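# Close all open drawers without disturbing the room

## Task

Push each drawer that is open fully shut, leaving the cabinets and every other object where they were at the start. Tipping the robot over or leaving it leaning counts as failure, and a drawer that stays closed only because the robot is still pressing on it is not counted as closed.

## Robot and tools

Robot: a Hello Robot Stretch 4, about 1.6 m tall, with one arm. It has an omni-wheel base whose rim lies within 0.23 m of the base origin, a lift sliding on a mast, an arm that telescopes forward, a three-joint wrist (yaw, pitch, roll) and a two-finger gripper. Cameras: head_camera, head_left_camera, head_right_camera (fisheye) and wrist_camera.

Frames: the base frame has its origin on the floor below the base centre, x ahead, y to the left, z up. hand_pose is reported in it, as a point between the open fingertips; with all wrist joints at 0 its axes line up with the base frame, and its printed position may be slightly wrong. The odometry frame is where the base frame was when the scene began. base_odometry comes from wheel turns only, so slipping looks like motion; heading runs -3.142 to 3.142, positive to the left.

execute_actions: argument "actions" is a list holding one action or none (an empty list only reports state and images). Optional "cameras": a list of camera names, or "all"; omitted or null gives every camera, [] gives none; an unknown name rejects the call. An action may contain "base", "joints" or both, plus optional "pace" and "contact_limits"; or it is just {"end_of_arm": "enable_torque"}, which re-energises any wrist or gripper motor that shut itself off. Motions in one action begin together and may finish at different moments.
- "base": exactly one key, each a relative move from where the base last reported itself. translate_m: straight drive in metres, forward positive, -2 to 2. strafe_m: sideways in metres, left positive, -2 to 2. rotate_rad: turn in place in radians, counter-clockwise (left) positive, -3.2 to 3.2.
- "joints": a dict by joint name of absolute targets (not offsets). lift_m 0 to 1.2 m; arm_m 0 to 0.55 m extension; wrist_yaw_rad -1.134 to 4.276 (0 points ahead, positive turns left, 3.14 folded back, above 3.4 the arm may obstruct); wrist_pitch_rad -1.117 to 4.259 (0 level, 1.57 pointing down); wrist_roll_rad -1.117 to 4.259 (0 keeps fingers at equal height, positive turns clockwise as seen from behind); gripper_m -0.038 to 0.141, the fingertip gap in metres, negative means pressing fingers together. Joint targets past a limit are clipped and reported; any other bad value or unknown key rejects the whole call and nothing moves.
- "pace": "slow", "default", "fast" or "max" (base up to 0.1/0.3/0.4/0.6 m/s and 1/2/3/4 rad/s). With the lift above 0.2 the base is slowed further, down to 0.3 m/s and 1 rad/s at full height.
- "contact_limits": {"arm_m": value} from 0 (gentlest) to 0.75 (firmest), default 0.5; how much force the arm may use before it halts.
A part you omit from an action may still be driving toward its earlier target without the status saying so.

wait: {"seconds": 0 to 10}; commands nothing and returns the same report as an empty action.
zoom_image: {"camera": name, "region": [x0, y0, x1, y1]} in pixels of that camera's latest full image, top-left origin, at most 504 x 504 pixels.
finished_scene: {"scene": current scene number}; irreversible, reports success and then gives the next task. Replying with no tool call ends everything.

Reading results: base_status and joint_status describe how each commanded motion ended. "done" (for the base, wheels turned the commanded amount even if slipping); "off_target" (stopped short, may still push); "contact_stop_at_<key>" (blocked by something; that part holds or goes slack, a slack lift may sag, slack wheels may roll); "limit_stop_at_<name>" (a built-in limit); "limit_stop_at_tilt" (leaning past 6 degrees, lift, arm and wheels go limp until upright); "limit_stop_at_own_body" (self-collision, you can still move away); "torque_fault" (a wrist or gripper motor overloaded and went limp until enable_torque). After a stop, later movement calls in the same reply are skipped. on_its_own lists things not commanded this call; "held at" is the held target, not the position. lidar_m: 12 distances in metres, 30-degree sectors, first straight ahead then counter-clockwise (4th left, 7th behind, 10th right); "-" means nothing seen or closer than 0.25 m; it sees from about 0.15 m up, misses glass and thin legs. wrist_depth_mm: 7x7 grid of depths, 100 to 2000 mm, row by row from top left. turned_by_wheels vs turned_by_imu differing by over about 0.1 rad hints at a collision or slip. base_tilt in degrees, forward and right positive, with a fixed offset up to about 1.5. motor_effort: percent of max, positive toward larger joint values, peak in brackets; wheel positive means turning right.

Gripper: close below an object's width to grasp; the reading does not prove a hold. If fingertips snag on a surface beneath, raise the lift. Wrist tilted up with strong roll risks self-collision stops. To unfold at the start, one action with lift_m 0.4 and wrist_yaw_rad 0 works.

Camera calibration (approximate per scene): head_camera 420x560 pinhole, fovy 99.076; head_left/right fisheye 420x672; wrist_camera 616x392 pinhole, fovy 55.244. T_world_to_cam maps base-frame points into the camera frame.

Avoid: driving or turning with a heavy load and the arm out beyond 0.2, sustained hard pushes with a high gripper or high contact limit (tip risk), slamming drawers, knocking cabinets or objects, torque faults, and finishing while the robot is still holding a drawer shut. Back the gripper away before ending the scene. Shorter robot motion time is better.

Each tool is called after "Request:" by a JSON object that holds its "op" and its "data", one argument or row to a line.

## Session

Request:
{"op": "execute_actions", "data": {
  "actions": []
}}

Scene clock: 0.00 s.
base_odometry: x=+0.000 y=+0.000 heading=+0.000 (m, m, rad; odometry frame)
turned_by_wheels: +0.000 (rad since the last result)
turned_by_imu: +0.000 (rad since the last result)
base_tilt: forward=+1.1 right=-0.4 (deg)
lidar_m: 0.68 1.07 1.08 1.27 2.39 2.42 2.24 0.89 0.86 0.91 1.59 0.67
base_status: not commanded
joint_positions: lift_m=+0.191 arm_m=-0.002 wrist_yaw_rad=+3.241 wrist_pitch_rad=-0.013 wrist_roll_rad=-0.003 gripper_m=+0.057
joint_status: not commanded
motor_effort: lift_m=+19 arm_m=+0 wrist_yaw_rad=-1 wrist_pitch_rad=-6 wrist_roll_rad=+1 gripper_m=-4 wheel_0=+1 wheel_1=+0 wheel_2=+0 (%)
hand_pose: x=-0.1272 y=+0.0584 z=+0.3727 quat_wxyz=(-0.050, +0.007, -0.001, +0.999) (m; base frame)
wrist_depth_mm: - - 133 - - - - / - - 132 - - - - / - - 132 253 - - - / - 134 135 - - - - / 188 1397 - - - - - / 194 1308 195 1397 197 1308 1308 / 191 842 917 143 976 866 917
pictures: head_camera, head_left_camera, head_right_camera, wrist_camera
Images, in order (width x height): head_camera 420x560, head_left_camera 420x672, head_right_camera 420x672, wrist_camera 616x392.

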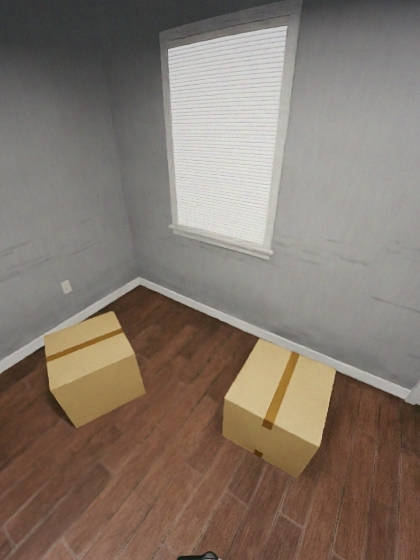

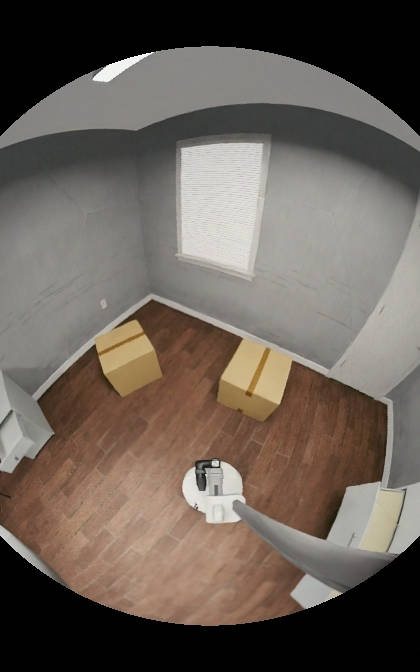

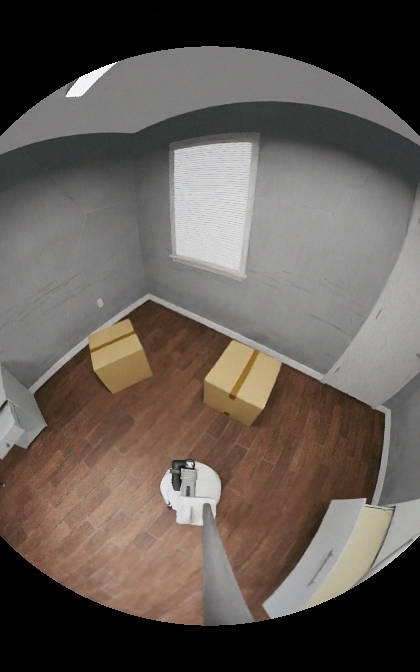

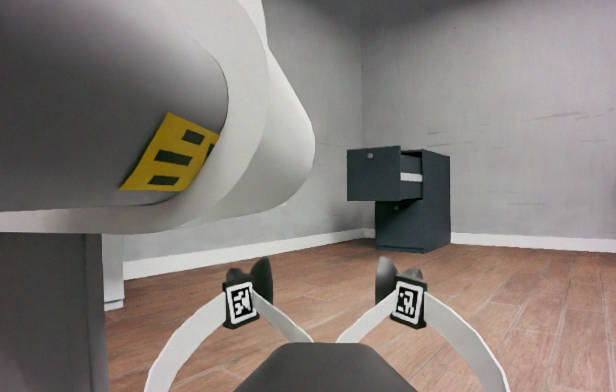

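Request:
{"op": "execute_actions", "data": {
  "actions": [
    {"base":{"rotate_rad":-2.0}}
  ]
}}

Request:
{"op": "execute_actions", "data": {
  "actions": [
    {"base":{"rotate_rad":-1.8}}
  ]
}}

Scene clock: 4.57 s.
base_odometry: x=+0.000 y=+0.000 heading=-2.000 (m, m, rad; odometry frame)
turned_by_wheels: -2.000 (rad since the last result)
turned_by_imu: -2.022 (rad since the last result)
base_tilt: forward=+1.1 right=-0.5 (deg)
lidar_m: 0.83 1.88 0.69 0.66 0.72 1.08 1.73 1.25 2.31 2.34 2.21 0.85
base_status: done
joint_positions: lift_m=+0.191 arm_m=-0.002 wrist_yaw_rad=+3.241 wrist_pitch_rad=-0.013 wrist_roll_rad=-0.003 gripper_m=+0.057
joint_status: not commanded
motor_effort: lift_m=+20(19) arm_m=+0(0) wrist_yaw_rad=-1(1) wrist_pitch_rad=-6(6) wrist_roll_rad=+1(1) gripper_m=-4(3) wheel_0=-1(2) wheel_1=-1(8) wheel_2=-1(4) (%)
hand_pose: x=-0.1272 y=+0.0584 z=+0.3727 quat_wxyz=(-0.050, +0.006, -0.001, +0.999) (m; base frame)
wrist_depth_mm: - - 133 - - 1921 1863 / - - 132 - - 1983 1921 / - - 132 252 - 1983 1863 / - 134 135 - - 1118 976 / 188 1708 1661 - - 1060 946 / 193 1397 193 1397 197 1042 946 / 191 842 917 144 976 866 917
pictures: head_camera, head_left_camera, head_right_camera, wrist_camera
camera_calibration (this result's frames):
wrist_camera: T_world_to_cam=[[-0.145441, 0.989267, -0.0140429, -0.0582811], [-0.00664331, -0.01517, -0.999863, 0.428325], [-0.989345, -0.145328, 0.00877835, 0.104997], [0, 0, 0, 1]] pos_world=[0.0982475, 0.0794123, 0.426526]
Images, in order (width x height): head_camera 420x560, head_left_camera 420x672, head_right_camera 420x672, wrist_camera 616x392.

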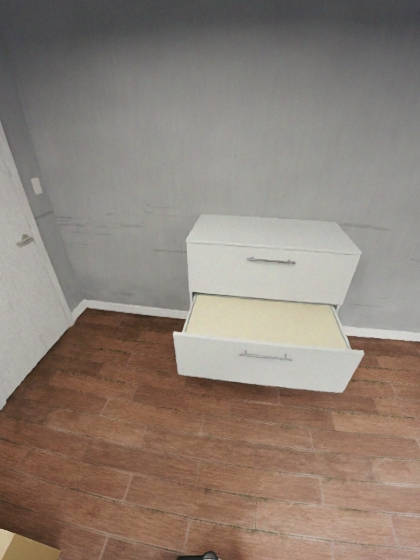

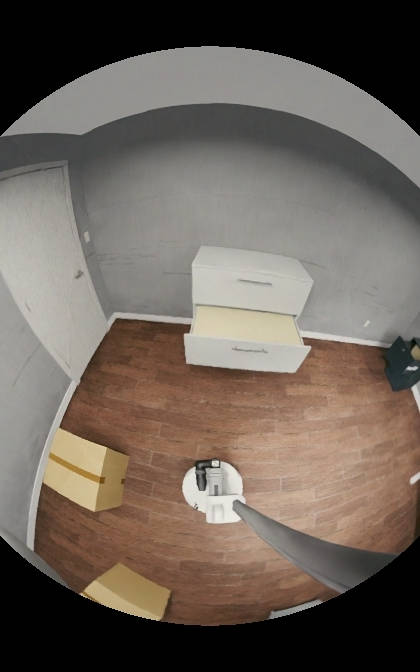

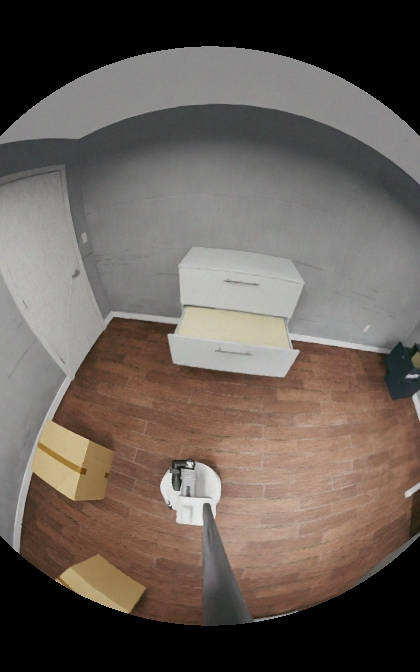

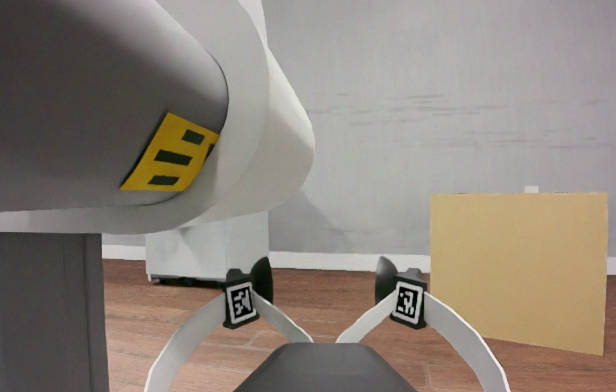

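Scene clock: 6.73 s.
base_odometry: x=+0.000 y=+0.000 heading=+2.483 (m, m, rad; odometry frame)
turned_by_wheels: -1.800 (rad since the last result)
turned_by_imu: -1.820 (rad since the last result)
base_tilt: forward=+1.0 right=-0.4 (deg)
lidar_m: 2.41 2.23 0.94 0.85 0.89 1.64 0.66 0.65 1.05 1.10 1.25 1.41
base_status: done
joint_positions: lift_m=+0.191 arm_m=-0.002 wrist_yaw_rad=+3.241 wrist_pitch_rad=-0.013 wrist_roll_rad=-0.003 gripper_m=+0.057
joint_status: not commanded
motor_effort: lift_m=+19(20) arm_m=+0(0) wrist_yaw_rad=-1(1) wrist_pitch_rad=-6(6) wrist_roll_rad=+1(1) gripper_m=-3(5) wheel_0=-1(4) wheel_1=-2(6) wheel_2=-1(0) (%)
hand_pose: x=-0.1272 y=+0.0584 z=+0.3727 quat_wxyz=(-0.050, +0.006, -0.001, +0.999) (m; base frame)
wrist_depth_mm: - - 133 1708 1661 1661 1661 / - - 132 1708 1708 1661 1661 / - - 132 253 1708 1661 1708 / - 134 135 809 1661 1708 1661 / 188 798 798 809 1661 1708 1661 / 193 809 194 809 198 1336 1308 / 192 798 788 144 976 866 917
pictures: head_camera, head_left_camera, head_right_camera, wrist_camera
camera_calibration (this result's frames):
wrist_camera: T_world_to_cam=[[-0.145441, 0.989267, -0.0140436, -0.0582802], [-0.00661893, -0.0151671, -0.999863, 0.428311], [-0.989345, -0.145328, 0.00875381, 0.105013], [0, 0, 0, 1]] pos_world=[0.0982524, 0.0794122, 0.426515]
Images, in order (width x height): head_camera 420x560, head_left_camera 420x672, head_right_camera 420x672, wrist_camera 616x392.

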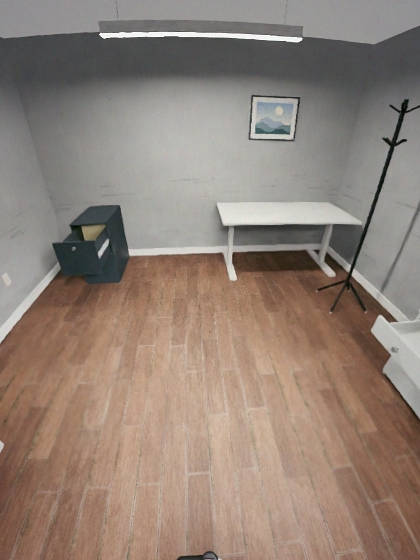

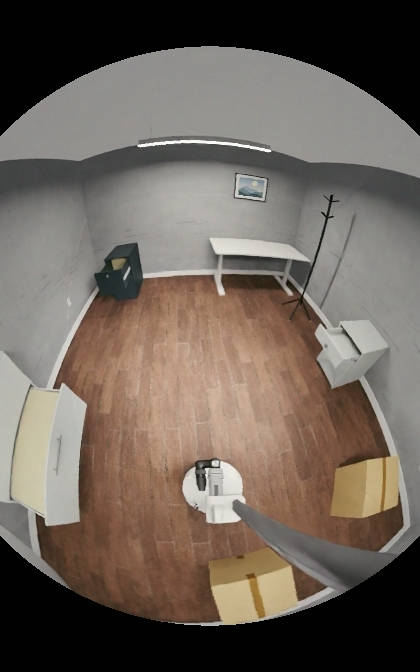

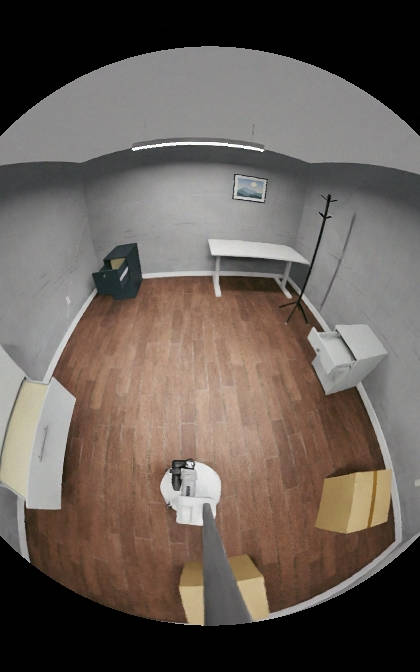

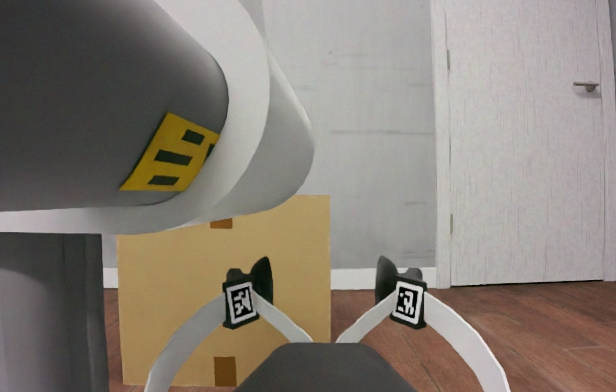

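Request:
{"op": "execute_actions", "data": {
  "actions": [
    {"base":{"rotate_rad":1.70},"joints":{"lift_m":0.4,"wrist_yaw_rad":0,"gripper_m":0.0}}
  ],
  "cameras": ["head_camera","wrist_camera"]
}}

Scene clock: 29.20 s.
base_odometry: x=+0.000 y=+0.000 heading=-2.101 (m, m, rad; odometry frame)
turned_by_wheels: +1.700 (rad since the last result)
turned_by_imu: +1.722 (rad since the last result)
base_tilt: forward=+0.9 right=-0.4 (deg)
lidar_m: 0.85 0.93 1.58 0.65 0.69 1.08 1.12 1.28 2.36 2.40 2.23 0.88
base_status: done
joint_positions: lift_m=+0.400 arm_m=-0.002 wrist_yaw_rad=+0.001 wrist_pitch_rad=-0.013 wrist_roll_rad=-0.003 gripper_m=+0.000
joint_status: all done
motor_effort: lift_m=+23(25) arm_m=+0(1) wrist_yaw_rad=-3(8) wrist_pitch_rad=-6(6) wrist_roll_rad=+0(0) gripper_m=-7(7) wheel_0=+0(1) wheel_1=+0(5) wheel_2=-1(7) (%)
hand_pose: x=+0.4570 y=-0.0873 z=+0.5817 quat_wxyz=(+1.000, -0.002, -0.006, +0.000) (m; base frame)
wrist_depth_mm: 1576 1576 1576 1537 1537 1499 1499 / 1618 1576 1060 1042 1025 1025 1464 / 1618 1576 1025 1042 1025 1008 1499 / 1576 691 676 676 668 661 661 / 1618 691 683 676 668 661 661 / 1576 699 676 192 183 661 661 / 1366 1430 1060 1060 1042 1025 1366
pictures: head_camera, wrist_camera
camera_calibration (this result's frames):
wrist_camera: T_world_to_cam=[[0.0473066, -0.998782, -0.014044, -0.0878225], [0.0080497, 0.0144404, -0.999863, 0.634844], [0.998848, 0.047187, 0.00872302, -0.231815], [0, 0, 0, 1]] pos_world=[0.230592, -0.0859443, 0.635546]
Images, in order (width x height): head_camera 420x560, wrist_camera 616x392.

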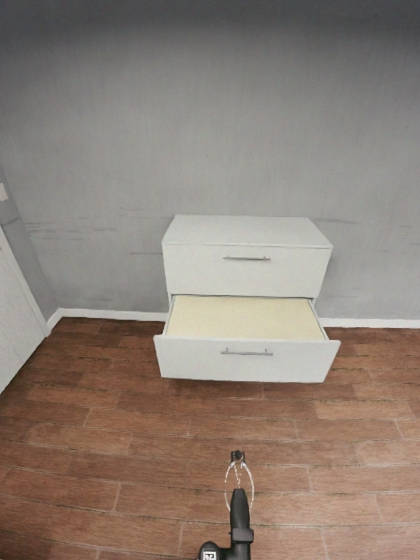

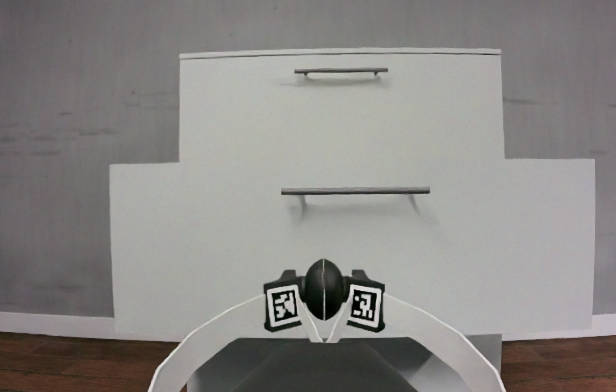

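Request:
{"op": "execute_actions", "data": {
  "actions": [
    {"base":{"translate_m":0.38},"joints":{"lift_m":0.38}}
  ],
  "cameras": ["wrist_camera"]
}}

Request:
{"op": "execute_actions", "data": {
  "actions": [
    {"joints":{"arm_m":0.36},"pace":"slow","contact_limits":{"arm_m":0.3}}
  ],
  "cameras": ["head_camera","wrist_camera"]
}}

Scene clock: 37.60 s.
base_odometry: x=-0.192 y=-0.328 heading=-2.101 (m, m, rad; odometry frame)
turned_by_wheels: +0.000 (rad since the last result)
turned_by_imu: -0.001 (rad since the last result)
base_tilt: forward=+1.0 right=-0.4 (deg)
lidar_m: 0.47 0.53 1.56 1.03 0.72 0.97 1.45 1.62 2.51 2.11 0.71 0.51
base_status: done
joint_positions: lift_m=+0.380 arm_m=-0.002 wrist_yaw_rad=+0.000 wrist_pitch_rad=-0.013 wrist_roll_rad=-0.003 gripper_m=+0.000
joint_status: all done
motor_effort: lift_m=+18(21) arm_m=+0(0) wrist_yaw_rad=-2(3) wrist_pitch_rad=-6(6) wrist_roll_rad=+0(1) gripper_m=-8(7) wheel_0=-1(1) wheel_1=-1(4) wheel_2=+0(7) (%)
hand_pose: x=+0.4570 y=-0.0873 z=+0.5621 quat_wxyz=(+1.000, -0.002, -0.006, +0.000) (m; base frame)
wrist_depth_mm: 1182 654 654 654 647 647 640 / 1182 661 661 647 640 640 640 / 296 293 291 289 287 285 283 / 296 296 291 290 287 285 283 / 297 296 293 290 287 286 283 / 298 296 293 192 183 287 286 / 297 296 293 290 289 286 286
pictures: wrist_camera
camera_calibration (this result's frames):
wrist_camera: T_world_to_cam=[[0.0471069, -0.998791, -0.0140439, -0.088064], [0.0080566, 0.0144389, -0.999863, 0.615256], [0.998857, 0.0469873, 0.00872703, -0.231648], [0, 0, 0, 1]] pos_world=[0.230575, -0.0859567, 0.615957]
Images, in order (width x height): wrist_camera 616x392.

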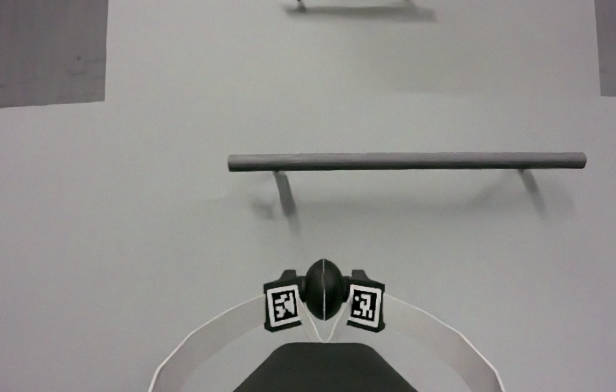

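Scene clock: 39.23 s.
base_odometry: x=-0.192 y=-0.328 heading=-2.101 (m, m, rad; odometry frame)
turned_by_wheels: +0.000 (rad since the last result)
turned_by_imu: +0.001 (rad since the last result)
base_tilt: forward=+1.0 right=-0.6 (deg)
lidar_m: 0.52 0.56 1.60 1.04 0.72 0.96 1.47 1.60 2.52 2.12 0.73 0.54
base_status: not commanded
joint_positions: lift_m=+0.380 arm_m=+0.065 wrist_yaw_rad=-0.001 wrist_pitch_rad=-0.013 wrist_roll_rad=-0.003 gripper_m=+0.000
joint_status: arm_m contact_stop (moved +0.067 of +0.362)
on_its_own: arm_m is slack since a contact_stop (your +0.360 is given up)
motor_effort: lift_m=+18(18) arm_m=+0(21) wrist_yaw_rad=+0(30) wrist_pitch_rad=-5(6) wrist_roll_rad=+1(1) gripper_m=-7(7) wheel_0=-1(4) wheel_1=-1(3) wheel_2=+0(11) (%)
contact_limits: arm_m 0.3
hand_pose: x=+0.5241 y=-0.0876 z=+0.5622 quat_wxyz=(+1.000, -0.002, -0.007, +0.000) (m; base frame)
wrist_depth_mm: 1118 591 585 585 580 574 574 / 1118 591 253 252 251 248 247 / 257 255 253 251 249 246 246 / 258 256 254 251 250 248 247 / 257 256 254 252 251 249 247 / 258 256 253 191 183 249 248 / 258 257 254 252 251 249 248
pictures: head_camera, wrist_camera
camera_calibration (this result's frames):
wrist_camera: T_world_to_cam=[[0.0462886, -0.99883, -0.0140252, -0.0910481], [0.00839319, 0.0144286, -0.999861, 0.61463], [0.998893, 0.0461644, 0.00905125, -0.298979], [0, 0, 0, 1]] pos_world=[0.297704, -0.0860076, 0.615974]
Images, in order (width x height): head_camera 420x560, wrist_camera 616x392.

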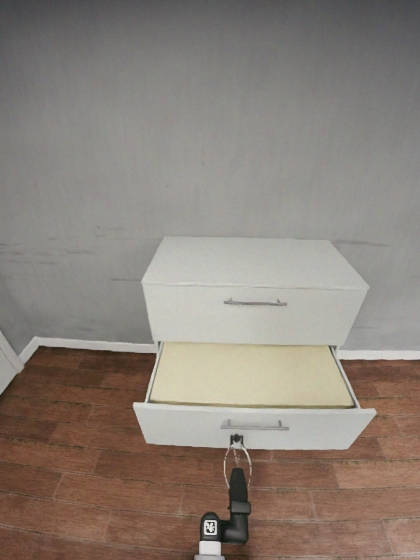

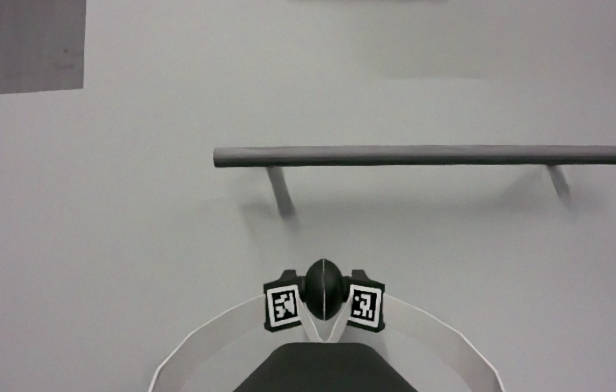

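Request:
{"op": "execute_actions", "data": {
  "actions": [
    {"joints":{"arm_m":0.38},"pace":"slow","contact_limits":{"arm_m":0.5}}
  ],
  "cameras": ["head_camera","wrist_camera"]
}}

Scene clock: 46.80 s.
base_odometry: x=-0.192 y=-0.328 heading=-2.101 (m, m, rad; odometry frame)
turned_by_wheels: +0.000 (rad since the last result)
turned_by_imu: +0.003 (rad since the last result)
base_tilt: forward=+0.9 right=-0.3 (deg)
lidar_m: 0.80 0.85 1.59 1.01 0.73 0.98 1.46 1.60 2.53 2.10 1.89 0.83
base_status: not commanded
joint_positions: lift_m=+0.380 arm_m=+0.378 wrist_yaw_rad=-0.003 wrist_pitch_rad=-0.014 wrist_roll_rad=-0.003 gripper_m=+0.000
joint_status: all done
motor_effort: lift_m=+18(18) arm_m=+10(19) wrist_yaw_rad=+8(25) wrist_pitch_rad=-2(6) wrist_roll_rad=+1(2) gripper_m=-7(7) wheel_0=+0(4) wheel_1=+0(2) wheel_2=-5(11) (%)
contact_limits: arm_m 0.5
hand_pose: x=+0.8374 y=-0.0884 z=+0.5625 quat_wxyz=(+1.000, -0.002, -0.007, -0.002) (m; base frame)
wrist_depth_mm: 274 273 271 271 268 266 264 / 238 237 235 233 232 230 229 / 237 236 235 233 232 229 229 / 238 236 236 234 232 230 230 / 238 236 236 234 232 231 230 / 239 238 236 199 182 232 231 / 239 238 236 235 233 231 231
pictures: head_camera, wrist_camera
camera_calibration (this result's frames):
wrist_camera: T_world_to_cam=[[0.0435397, -0.998954, -0.0139811, -0.104074], [0.0093834, 0.0144026, -0.999852, 0.61145], [0.999008, 0.043402, 0.0100007, -0.612718], [0, 0, 0, 1]] pos_world=[0.610904, -0.0861785, 0.616033]
Images, in order (width x height): head_camera 420x560, wrist_camera 616x392.

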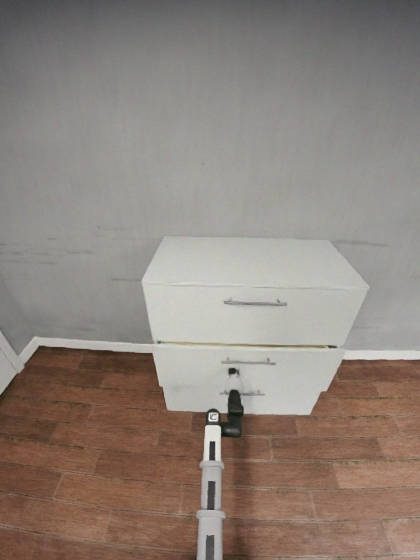

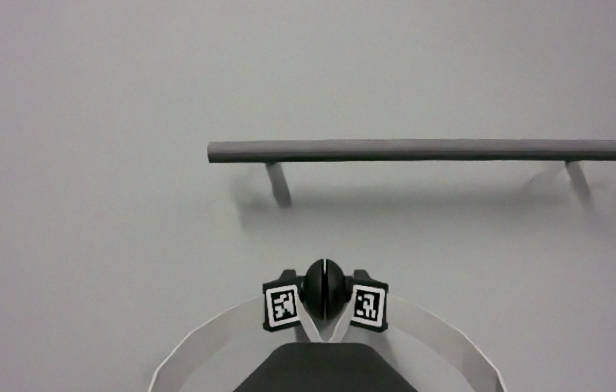

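Remaining about 0.037.

Request:
{"op": "execute_actions", "data": {
  "actions": [
    {"joints":{"arm_m":0.425},"pace":"slow","contact_limits":{"arm_m":0.4}}
  ],
  "cameras": ["head_camera","wrist_camera"]
}}

Scene clock: 51.43 s.
base_odometry: x=-0.192 y=-0.328 heading=-2.101 (m, m, rad; odometry frame)
turned_by_wheels: +0.000 (rad since the last result)
turned_by_imu: +0.002 (rad since the last result)
base_tilt: forward=+1.1 right=-0.4 (deg)
lidar_m: 0.82 0.91 1.56 0.99 0.73 0.97 1.45 1.61 2.55 2.11 1.92 0.88
base_status: not commanded
joint_positions: lift_m=+0.380 arm_m=+0.422 wrist_yaw_rad=-0.012 wrist_pitch_rad=-0.015 wrist_roll_rad=-0.003 gripper_m=+0.000
joint_status: all done
on_its_own: wrist_yaw_rad is at rest, and its effort (+32) is outside its rest range (-13 to +13)
motor_effort: lift_m=+18(18) arm_m=+19(20) wrist_yaw_rad=+32(32) wrist_pitch_rad=+0(3) wrist_roll_rad=+2(0) gripper_m=-2(7) wheel_0=+4(3) wheel_1=+3(3) wheel_2=-12(12) (%)
contact_limits: arm_m 0.4
hand_pose: x=+0.8800 y=-0.0907 z=+0.5627 quat_wxyz=(+1.000, -0.002, -0.007, -0.006) (m; base frame)
wrist_depth_mm: 231 229 229 228 227 226 224 / 230 230 229 228 227 226 225 / 231 230 229 229 227 226 225 / 232 230 229 229 229 227 225 / 232 231 230 229 228 228 226 / 233 232 182 200 183 228 227 / 233 232 230 229 229 229 227
pictures: head_camera, wrist_camera
camera_calibration (this result's frames):
wrist_camera: T_world_to_cam=[[0.0352731, -0.99928, -0.0139466, -0.101082], [0.010233, 0.0143157, -0.999845, 0.610536], [0.999325, 0.0351249, 0.0107306, -0.656612], [0, 0, 0, 1]] pos_world=[0.653487, -0.086686, 0.616078]
Images, in order (width x height): head_camera 420x560, wrist_camera 616x392.

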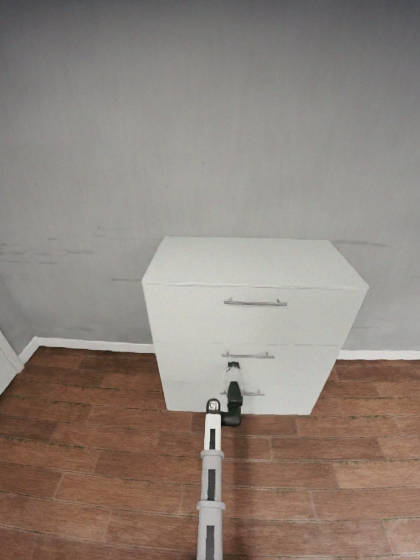

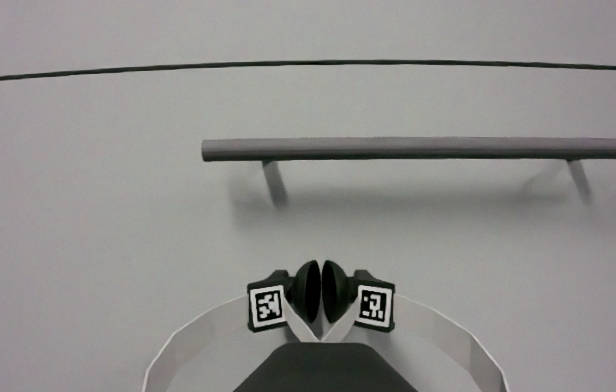

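Request:
{"op": "execute_actions", "data": {
  "actions": [
    {"joints":{"arm_m":0.36},"pace":"fast"}
  ],
  "cameras": []
}}

Request:
{"op": "execute_actions", "data": {
  "actions": [
    {"base":{"strafe_m":-1.2},"joints":{"arm_m":0.0},"pace":"fast"}
  ],
  "cameras": []
}}

Request:
{"op": "execute_actions", "data": {
  "actions": [
    {"base":{"translate_m":0.75},"pace":"fast"}
  ],
  "cameras": []
}}

Request:
{"op": "execute_actions", "data": {
  "actions": [
    {"base":{"rotate_rad":-1.553}}
  ]
}}

Scene clock: 67.70 s.
base_odometry: x=-0.192 y=-0.328 heading=-2.101 (m, m, rad; odometry frame)
turned_by_wheels: +0.000 (rad since the last result)
turned_by_imu: +0.002 (rad since the last result)
base_tilt: forward=+1.1 right=-0.5 (deg)
lidar_m: 0.83 0.89 1.57 1.01 0.72 0.94 1.47 1.59 2.55 2.11 1.87 0.86
base_status: not commanded
joint_positions: lift_m=+0.380 arm_m=+0.361 wrist_yaw_rad=+0.000 wrist_pitch_rad=-0.013 wrist_roll_rad=-0.003 gripper_m=+0.000
joint_status: all done
motor_effort: lift_m=+18(18) arm_m=-8(15) wrist_yaw_rad=+0(32) wrist_pitch_rad=-6(6) wrist_roll_rad=+1(1) gripper_m=-7(6) wheel_0=-1(4) wheel_1=+0(3) wheel_2=+0(12) (%)
hand_pose: x=+0.8207 y=-0.0875 z=+0.5621 quat_wxyz=(+1.000, -0.002, -0.006, +0.000) (m; base frame)
wrist_depth_mm: 291 290 286 286 285 281 279 / 291 290 287 286 285 281 279 / 293 290 287 286 283 282 279 / 293 291 289 286 285 283 281 / 294 293 289 287 285 283 282 / 294 293 290 192 183 283 282 / 294 293 290 287 286 285 282
pictures: none
No camera images: the call's "cameras" was empty. Leave "cameras" out to get every camera's image.

Scene clock: 71.93 s.
base_odometry: x=-1.227 y=+0.279 heading=-2.101 (m, m, rad; odometry frame)
turned_by_wheels: +0.000 (rad since the last result)
turned_by_imu: +0.005 (rad since the last result)
base_tilt: forward=+1.1 right=-0.4 (deg)
lidar_m: 1.32 1.03 1.20 1.90 1.95 1.55 1.49 1.73 1.44 1.67 0.98 1.37
base_status: done
joint_positions: lift_m=+0.380 arm_m=+0.001 wrist_yaw_rad=+0.000 wrist_pitch_rad=-0.013 wrist_roll_rad=-0.003 gripper_m=+0.000
joint_status: all done
motor_effort: lift_m=+17(18) arm_m=-8(7) wrist_yaw_rad=+0(2) wrist_pitch_rad=-6(6) wrist_roll_rad=+1(2) gripper_m=-7(6) wheel_0=+0(9) wheel_1=-1(11) wheel_2=-1(2) (%)
hand_pose: x=+0.4607 y=-0.0875 z=+0.5621 quat_wxyz=(+1.000, -0.002, -0.006, +0.000) (m; base frame)
wrist_depth_mm: 1078 1138 1138 1118 1118 1098 1098 / 904 1160 1138 1118 1118 1098 1118 / 931 1138 1138 1138 1118 1118 1118 / 946 1138 1160 1118 1138 1118 1098 / 917 1138 1138 1138 1118 1118 1098 / 917 1160 1138 191 183 1098 1098 / 904 1160 1138 1118 1118 1098 1098
pictures: none
No camera images: the call's "cameras" was empty. Leave "cameras" out to get every camera's image.

Scene clock: 75.17 s.
base_odometry: x=-1.607 y=-0.368 heading=-2.101 (m, m, rad; odometry frame)
turned_by_wheels: +0.000 (rad since the last result)
turned_by_imu: -0.004 (rad since the last result)
base_tilt: forward=+0.9 right=-0.4 (deg)
lidar_m: 0.57 0.62 0.58 0.59 2.12 2.63 2.26 1.92 0.91 0.86 0.82 0.61
base_status: done
joint_positions: lift_m=+0.380 arm_m=+0.001 wrist_yaw_rad=+0.000 wrist_pitch_rad=-0.013 wrist_roll_rad=-0.003 gripper_m=+0.000
joint_status: not commanded
motor_effort: lift_m=+18(18) arm_m=-8(8) wrist_yaw_rad=+0(0) wrist_pitch_rad=-6(6) wrist_roll_rad=+1(0) gripper_m=-6(7) wheel_0=+1(2) wheel_1=-2(6) wheel_2=+1(13) (%)
hand_pose: x=+0.4607 y=-0.0875 z=+0.5621 quat_wxyz=(+1.000, -0.002, -0.006, +0.000) (m; base frame)
wrist_depth_mm: 377 375 370 366 366 364 359 / 377 375 373 368 366 364 359 / 379 375 373 368 366 364 359 / 379 375 370 368 366 364 359 / 377 377 373 370 368 366 359 / 379 377 375 191 184 366 362 / 384 377 375 370 368 364 364
pictures: none
No camera images: the call's "cameras" was empty. Leave "cameras" out to get every camera's image.

Scene clock: 77.20 s.
base_odometry: x=-1.607 y=-0.368 heading=+2.629 (m, m, rad; odometry frame)
turned_by_wheels: -1.553 (rad since the last result)
turned_by_imu: -1.570 (rad since the last result)
base_tilt: forward=+1.1 right=-0.5 (deg)
lidar_m: 0.84 0.81 0.60 0.57 0.60 0.59 0.59 2.14 2.33 2.22 1.93 0.88
base_status: done
joint_positions: lift_m=+0.380 arm_m=+0.001 wrist_yaw_rad=+0.000 wrist_pitch_rad=-0.013 wrist_roll_rad=-0.003 gripper_m=+0.000
joint_status: not commanded
motor_effort: lift_m=+19(19) arm_m=-8(7) wrist_yaw_rad=+0(0) wrist_pitch_rad=-6(6) wrist_roll_rad=+1(1) gripper_m=-7(5) wheel_0=+0(7) wheel_1=+1(5) wheel_2=+0(4) (%)
hand_pose: x=+0.4607 y=-0.0874 z=+0.5620 quat_wxyz=(+1.000, -0.002, -0.006, +0.000) (m; base frame)
wrist_depth_mm: 904 1308 1808 1808 1808 1756 1756 / 917 1336 1808 1808 1808 1808 1756 / 917 1308 1808 654 654 1708 1808 / 917 1308 1808 654 654 1808 1756 / 917 1281 1863 654 654 1756 1756 / 904 1308 1661 191 183 1756 1708 / 891 1182 1229 1078 1078 1205 1308
pictures: head_camera, head_left_camera, head_right_camera, wrist_camera
camera_calibration (this result's frames):
wrist_camera: T_world_to_cam=[[0.0467202, -0.998809, -0.0140406, -0.0881755], [0.00803062, 0.014431, -0.999864, 0.615165], [0.998876, 0.0466011, 0.00869528, -0.23535], [0, 0, 0, 1]] pos_world=[0.234265, -0.0859804, 0.61589]
Images, in order (width x height): head_camera 420x560, head_left_camera 420x672, head_right_camera 420x672, wrist_camera 616x392.

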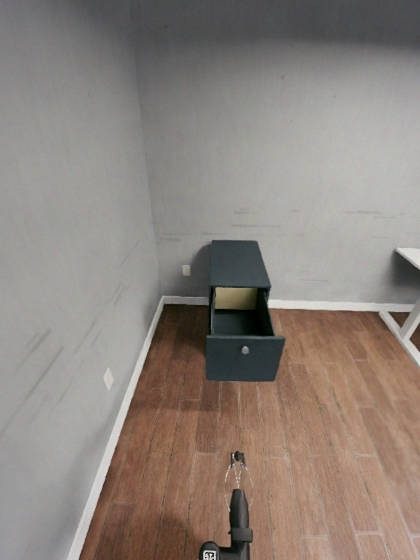

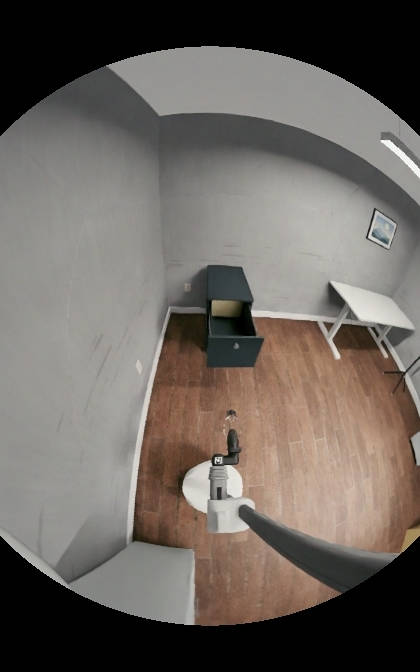

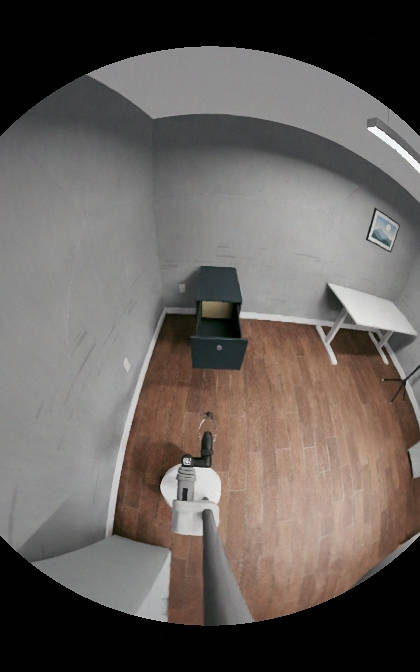

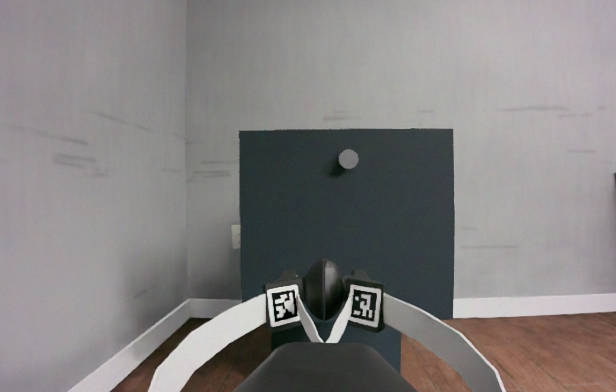

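Request:
{"op": "execute_actions", "data": {
  "actions": [
    {"base":{"translate_m":0.39},"joints":{"lift_m":0.26},"pace":"fast"}
  ],
  "cameras": []
}}

Request:
{"op": "execute_actions", "data": {
  "actions": [
    {"base":{"strafe_m":-0.04}}
  ],
  "cameras": ["wrist_camera"]
}}

Request:
{"op": "execute_actions", "data": {
  "actions": [
    {"joints":{"arm_m":0.41},"pace":"slow","contact_limits":{"arm_m":0.4}}
  ],
  "cameras": ["head_camera","wrist_camera"]
}}

Scene clock: 87.33 s.
base_odometry: x=-1.947 y=-0.177 heading=+2.629 (m, m, rad; odometry frame)
turned_by_wheels: +0.000 (rad since the last result)
turned_by_imu: -0.001 (rad since the last result)
base_tilt: forward=+1.0 right=-0.3 (deg)
lidar_m: 0.46 0.80 0.59 0.55 0.61 0.84 0.96 2.51 2.31 2.43 1.72 0.45
base_status: done
joint_positions: lift_m=+0.260 arm_m=+0.001 wrist_yaw_rad=+0.000 wrist_pitch_rad=-0.013 wrist_roll_rad=-0.003 gripper_m=+0.000
joint_status: all done
motor_effort: lift_m=+18(19) arm_m=-7(8) wrist_yaw_rad=-1(0) wrist_pitch_rad=-6(7) wrist_roll_rad=+1(1) gripper_m=-7(8) wheel_0=-1(5) wheel_1=+0(6) wheel_2=+1(9) (%)
hand_pose: x=+0.4607 y=-0.0874 z=+0.4421 quat_wxyz=(+1.000, -0.002, -0.006, +0.000) (m; base frame)
wrist_depth_mm: 904 260 260 258 258 257 255 / 904 262 260 259 257 256 256 / 917 262 260 259 258 257 256 / 904 263 260 260 259 258 258 / 904 262 262 262 260 259 257 / 878 1042 262 192 183 259 257 / 878 1025 676 262 676 668 1060
pictures: none
No camera images: the call's "cameras" was empty. Leave "cameras" out to get every camera's image.

Scene clock: 88.37 s.
base_odometry: x=-1.927 y=-0.142 heading=+2.629 (m, m, rad; odometry frame)
turned_by_wheels: +0.000 (rad since the last result)
turned_by_imu: +0.000 (rad since the last result)
base_tilt: forward=+1.0 right=-0.4 (deg)
lidar_m: 0.44 0.84 0.61 0.59 0.63 0.89 0.98 2.47 2.27 2.43 1.68 0.49
base_status: done
joint_positions: lift_m=+0.260 arm_m=+0.001 wrist_yaw_rad=+0.000 wrist_pitch_rad=-0.013 wrist_roll_rad=-0.003 gripper_m=+0.000
joint_status: not commanded
motor_effort: lift_m=+18(18) arm_m=-8(7) wrist_yaw_rad=-1(1) wrist_pitch_rad=-6(6) wrist_roll_rad=+1(1) gripper_m=-7(6) wheel_0=-2(8) wheel_1=+0(8) wheel_2=+0(5) (%)
hand_pose: x=+0.4607 y=-0.0874 z=+0.4421 quat_wxyz=(+1.000, -0.002, -0.006, +0.000) (m; base frame)
wrist_depth_mm: 904 260 259 258 257 256 256 / 904 263 260 259 257 256 256 / 904 262 260 259 258 257 257 / 904 263 262 260 258 258 258 / 904 263 262 260 259 257 258 / 931 263 262 192 183 259 257 / 931 1025 676 262 676 946 1042
pictures: wrist_camera
camera_calibration (this result's frames):
wrist_camera: T_world_to_cam=[[0.0467202, -0.998809, -0.0140399, -0.0898591], [0.00804414, 0.014431, -0.999864, 0.495239], [0.998876, 0.0466009, 0.00870879, -0.234299], [0, 0, 0, 1]] pos_world=[0.23425, -0.0859804, 0.49595]
Images, in order (width x height): wrist_camera 616x392.

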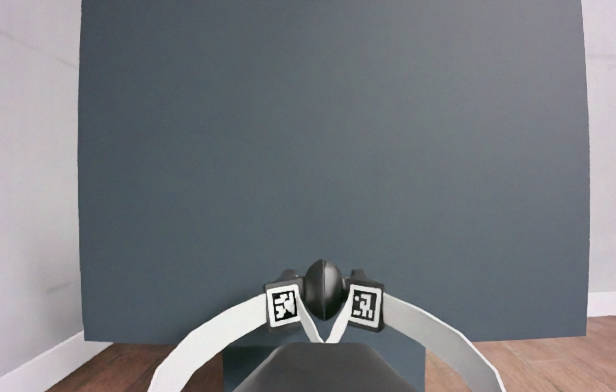

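Scene clock: 93.73 s.
base_odometry: x=-1.927 y=-0.142 heading=+2.629 (m, m, rad; odometry frame)
turned_by_wheels: +0.000 (rad since the last result)
turned_by_imu: +0.002 (rad since the last result)
base_tilt: forward=+1.0 right=-0.4 (deg)
lidar_m: 0.82 0.87 0.63 0.60 0.64 0.92 0.95 2.47 2.28 2.40 1.66 0.89
base_status: not commanded
joint_positions: lift_m=+0.260 arm_m=+0.408 wrist_yaw_rad=-0.001 wrist_pitch_rad=-0.015 wrist_roll_rad=-0.003 gripper_m=+0.000
joint_status: all done
motor_effort: lift_m=+18(18) arm_m=+9(13) wrist_yaw_rad=+1(8) wrist_pitch_rad=+1(6) wrist_roll_rad=+0(2) gripper_m=-5(7) wheel_0=+1(2) wheel_1=+0(1) wheel_2=-2(3) (%)
contact_limits: arm_m 0.4
hand_pose: x=+0.8677 y=-0.0877 z=+0.4427 quat_wxyz=(+1.000, -0.002, -0.008, +0.000) (m; base frame)
wrist_depth_mm: 236 236 234 234 232 231 231 / 237 236 235 234 233 231 231 / 237 236 236 235 233 232 231 / 237 236 236 235 234 233 233 / 238 236 236 235 234 232 232 / 842 237 236 193 183 233 232 / 878 237 236 235 235 233 260
pictures: head_camera, wrist_camera
camera_calibration (this result's frames):
wrist_camera: T_world_to_cam=[[0.0458853, -0.99885, -0.0139358, -0.108442], [0.0102856, 0.0144221, -0.999843, 0.490656], [0.998894, 0.0457348, 0.0109355, -0.641958], [0, 0, 0, 1]] pos_world=[0.641177, -0.0860341, 0.496088]
Images, in order (width x height): head_camera 420x560, wrist_camera 616x392.

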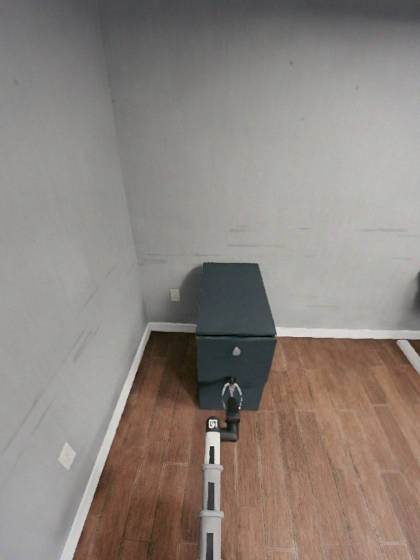

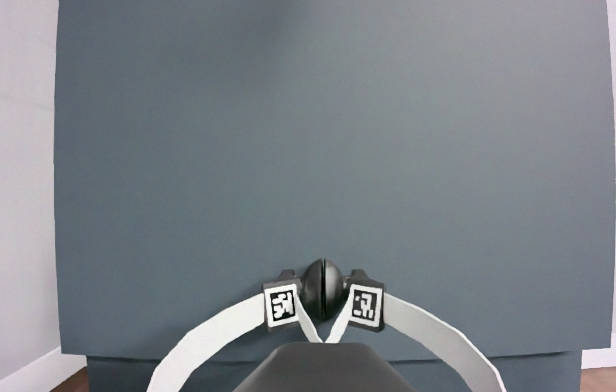

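Request:
{"op": "execute_actions", "data": {
  "actions": [
    {"joints":{"arm_m":0.445},"pace":"slow","contact_limits":{"arm_m":0.25}}
  ],
  "cameras": ["head_camera","wrist_camera"]
}}

Scene clock: 98.83 s.
base_odometry: x=-1.927 y=-0.143 heading=+2.629 (m, m, rad; odometry frame)
turned_by_wheels: +0.000 (rad since the last result)
turned_by_imu: +0.002 (rad since the last result)
base_tilt: forward=+1.0 right=-0.4 (deg)
lidar_m: 0.86 0.86 0.62 0.61 0.66 0.91 0.97 2.49 2.28 2.45 1.64 0.92
base_status: not commanded
joint_positions: lift_m=+0.260 arm_m=+0.442 wrist_yaw_rad=-0.007 wrist_pitch_rad=-0.014 wrist_roll_rad=-0.003 gripper_m=+0.000
joint_status: all done
on_its_own: wrist_yaw_rad is at rest, and its effort (+20) is outside its rest range (-13 to +13)
motor_effort: lift_m=+18(18) arm_m=+16(17) wrist_yaw_rad=+20(20) wrist_pitch_rad=-4(5) wrist_roll_rad=+1(1) gripper_m=-4(7) wheel_0=+4(3) wheel_1=+2(2) wheel_2=-7(7) (%)
contact_limits: arm_m 0.25
hand_pose: x=+0.9009 y=-0.0895 z=+0.4424 quat_wxyz=(+1.000, -0.002, -0.007, -0.004) (m; base frame)
wrist_depth_mm: 231 229 229 228 229 227 227 / 230 230 229 229 228 228 228 / 230 230 230 229 229 229 228 / 231 231 231 229 230 228 228 / 231 231 230 230 229 229 229 / 233 232 183 202 183 229 229 / 233 233 231 229 230 230 229
pictures: head_camera, wrist_camera
camera_calibration (this result's frames):
wrist_camera: T_world_to_cam=[[0.0395718, -0.999119, -0.0139961, -0.106093], [0.00908304, 0.0143662, -0.999856, 0.491052], [0.999175, 0.039439, 0.00964353, -0.675249], [0, 0, 0, 1]] pos_world=[0.674431, -0.0864225, 0.496008]
Images, in order (width x height): head_camera 420x560, wrist_camera 616x392.

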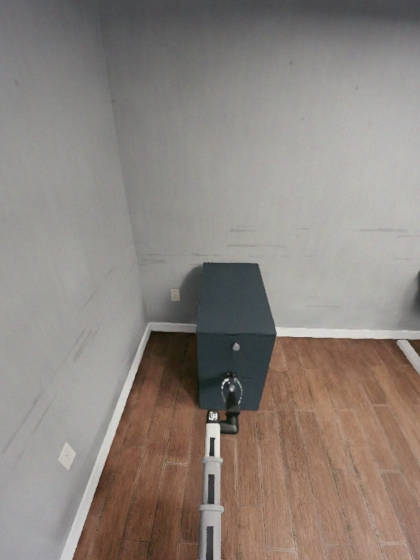

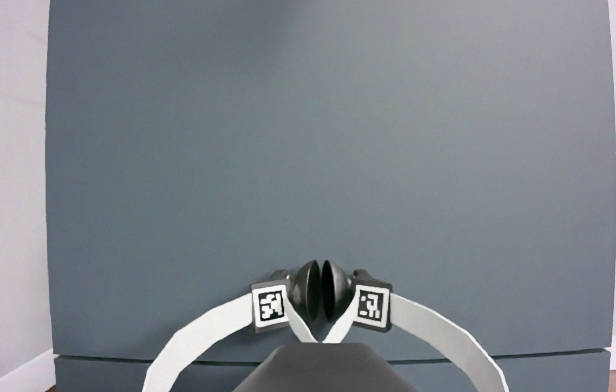

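Request:
{"op": "execute_actions", "data": {
  "actions": [
    {"base":{"translate_m":-0.67},"joints":{"arm_m":0.0},"pace":"fast"}
  ],
  "cameras": []
}}

Request:
{"op": "execute_actions", "data": {
  "actions": [
    {"base":{"rotate_rad":-1.556}}
  ],
  "cameras": []
}}

Request:
{"op": "execute_actions", "data": {
  "actions": [
    {"base":{"translate_m":1.3},"joints":{"lift_m":0.3},"pace":"fast"}
  ]
}}

Scene clock: 110.03 s.
base_odometry: x=-1.343 y=-0.471 heading=+2.629 (m, m, rad; odometry frame)
turned_by_wheels: +0.000 (rad since the last result)
turned_by_imu: +0.006 (rad since the last result)
base_tilt: forward=+1.0 right=-0.4 (deg)
lidar_m: 1.54 0.88 0.64 0.62 0.40 0.31 0.63 1.88 2.45 2.16 2.08 2.12
base_status: done
joint_positions: lift_m=+0.260 arm_m=+0.001 wrist_yaw_rad=+0.000 wrist_pitch_rad=-0.013 wrist_roll_rad=-0.003 gripper_m=+0.000
joint_status: all done
motor_effort: lift_m=+17(18) arm_m=-7(11) wrist_yaw_rad=+0(20) wrist_pitch_rad=-6(7) wrist_roll_rad=+2(1) gripper_m=-5(7) wheel_0=+0(3) wheel_1=+0(4) wheel_2=-1(12) (%)
hand_pose: x=+0.4607 y=-0.0875 z=+0.4421 quat_wxyz=(+1.000, -0.002, -0.006, +0.000) (m; base frame)
wrist_depth_mm: 960 1366 - - - - - / 976 1397 - - - - 1983 / 976 1397 - 1366 - - - / 991 1397 - 1366 - - - / 976 1397 - 1366 - - - / 976 1308 1464 192 183 1537 1464 / 946 1118 991 1118 1042 976 1042
pictures: none
No camera images: the call's "cameras" was empty. Leave "cameras" out to get every camera's image.

Scene clock: 112.07 s.
base_odometry: x=-1.343 y=-0.471 heading=+1.073 (m, m, rad; odometry frame)
turned_by_wheels: -1.556 (rad since the last result)
turned_by_imu: -1.573 (rad since the last result)
base_tilt: forward=+1.0 right=-0.4 (deg)
lidar_m: 2.17 2.10 2.16 1.53 0.88 0.65 0.63 0.41 0.33 0.65 1.86 2.46
base_status: done
joint_positions: lift_m=+0.260 arm_m=+0.001 wrist_yaw_rad=+0.000 wrist_pitch_rad=-0.013 wrist_roll_rad=-0.003 gripper_m=+0.000
joint_status: not commanded
motor_effort: lift_m=+18(18) arm_m=-8(7) wrist_yaw_rad=+0(0) wrist_pitch_rad=-6(6) wrist_roll_rad=+1(2) gripper_m=-7(7) wheel_0=-1(7) wheel_1=-2(7) wheel_2=+1(7) (%)
hand_pose: x=+0.4607 y=-0.0874 z=+0.4421 quat_wxyz=(+1.000, -0.002, -0.006, +0.000) (m; base frame)
wrist_depth_mm: - - - - - - - / - - - - - - - / - - - - - - - / - - - - - - - / - - - - - - 1921 / 1499 1576 1464 191 183 1499 1499 / 1078 1118 976 1118 1060 960 1060
pictures: none
No camera images: the call's "cameras" was empty. Leave "cameras" out to get every camera's image.

Scene clock: 116.67 s.
base_odometry: x=-0.722 y=+0.671 heading=+1.073 (m, m, rad; odometry frame)
turned_by_wheels: +0.000 (rad since the last result)
turned_by_imu: -0.007 (rad since the last result)
base_tilt: forward=+1.0 right=-0.4 (deg)
lidar_m: 0.88 1.51 1.49 1.45 1.85 1.99 1.50 1.51 2.55 1.61 1.46 0.93
base_status: done
joint_positions: lift_m=+0.300 arm_m=+0.001 wrist_yaw_rad=+0.000 wrist_pitch_rad=-0.013 wrist_roll_rad=-0.003 gripper_m=+0.000
joint_status: all done
motor_effort: lift_m=+22(22) arm_m=-7(8) wrist_yaw_rad=-1(0) wrist_pitch_rad=-6(7) wrist_roll_rad=+1(2) gripper_m=-7(7) wheel_0=-1(5) wheel_1=-2(7) wheel_2=-1(5) (%)
hand_pose: x=+0.4607 y=-0.0874 z=+0.4818 quat_wxyz=(+1.000, -0.002, -0.006, +0.000) (m; base frame)
wrist_depth_mm: 1618 1618 1618 1576 1537 1576 1499 / 1708 1618 1576 1618 1576 1576 1499 / 1618 1661 1618 676 661 1537 1537 / 1661 1618 1618 676 668 1576 1537 / 1661 1661 1661 976 960 1576 1537 / 1537 1661 1576 192 183 1537 1576 / 1182 1182 1060 976 960 1060 1138
pictures: head_camera, head_left_camera, head_right_camera, wrist_camera
camera_calibration (this result's frames):
wrist_camera: T_world_to_cam=[[0.0467209, -0.998809, -0.0140373, -0.0893035], [0.00805546, 0.014429, -0.999863, 0.534889], [0.998876, 0.0466015, 0.00872001, -0.234646], [0, 0, 0, 1]] pos_world=[0.234246, -0.0859803, 0.535608]
Images, in order (width x height): head_camera 420x560, head_left_camera 420x672, head_right_camera 420x672, wrist_camera 616x392.

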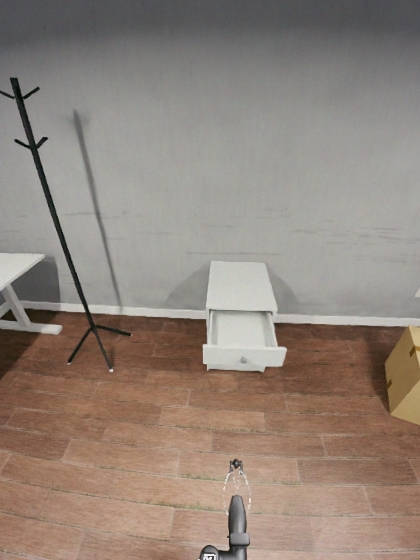

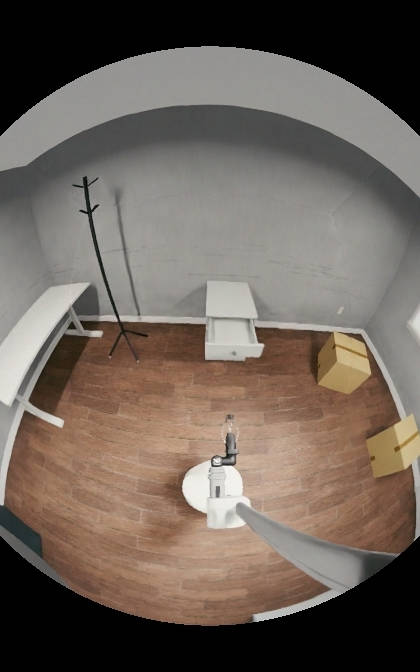

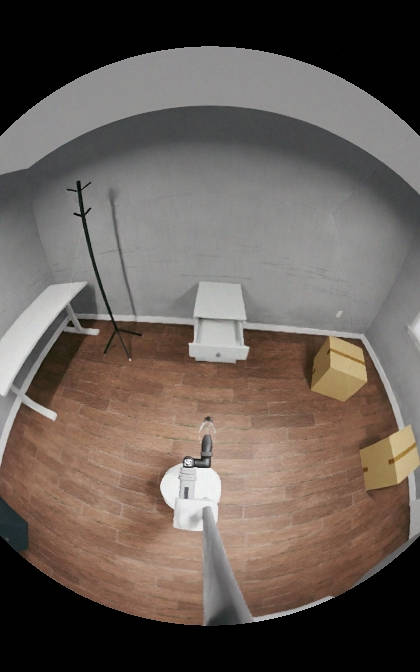

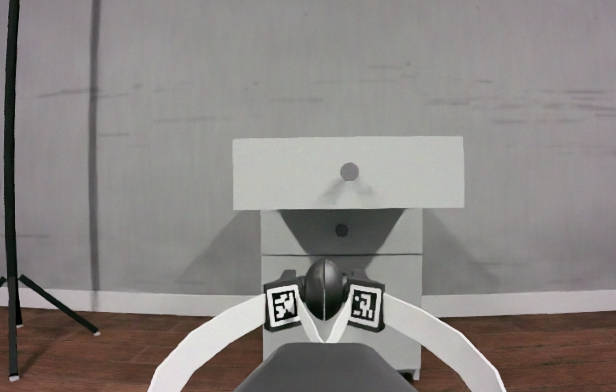

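Request:
{"op": "execute_actions", "data": {
  "actions": [
    {"base":{"translate_m":0.40},"joints":{"lift_m":0.365},"pace":"fast"}
  ],
  "cameras": ["wrist_camera"]
}}

Scene clock: 127.67 s.
base_odometry: x=-0.531 y=+1.023 heading=+1.073 (m, m, rad; odometry frame)
turned_by_wheels: +0.000 (rad since the last result)
turned_by_imu: -0.001 (rad since the last result)
base_tilt: forward=+1.0 right=-0.5 (deg)
lidar_m: 0.47 1.17 1.31 1.40 2.10 2.19 1.88 1.93 1.67 1.47 1.26 0.50
base_status: done
joint_positions: lift_m=+0.365 arm_m=+0.001 wrist_yaw_rad=+0.000 wrist_pitch_rad=-0.013 wrist_roll_rad=-0.003 gripper_m=+0.000
joint_status: all done
motor_effort: lift_m=+22(22) arm_m=-7(7) wrist_yaw_rad=-1(1) wrist_pitch_rad=-6(6) wrist_roll_rad=+1(1) gripper_m=-7(6) wheel_0=-1(6) wheel_1=+0(6) wheel_2=+0(15) (%)
hand_pose: x=+0.4607 y=-0.0874 z=+0.5468 quat_wxyz=(+1.000, -0.002, -0.006, +0.000) (m; base frame)
wrist_depth_mm: 1205 1205 1205 1205 1160 1160 1138 / 1229 1205 1182 1182 1182 1138 1138 / 1255 1229 1182 1160 1160 1160 1118 / 1229 274 271 270 267 264 263 / 1229 273 273 268 265 264 263 / 1229 1205 272 192 183 266 699 / 1229 1205 569 564 564 559 1138
pictures: wrist_camera
camera_calibration (this result's frames):
wrist_camera: T_world_to_cam=[[0.0467218, -0.998809, -0.0140342, -0.0883931], [0.00812483, 0.014429, -0.999863, 0.599848], [0.998875, 0.0466013, 0.0087893, -0.235247], [0, 0, 0, 1]] pos_world=[0.234239, -0.0859803, 0.600593]
Images, in order (width x height): wrist_camera 616x392.

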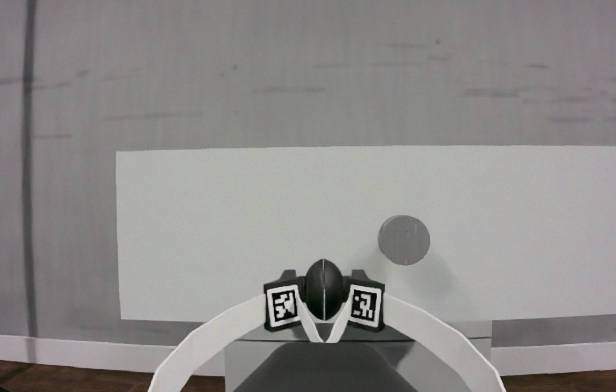

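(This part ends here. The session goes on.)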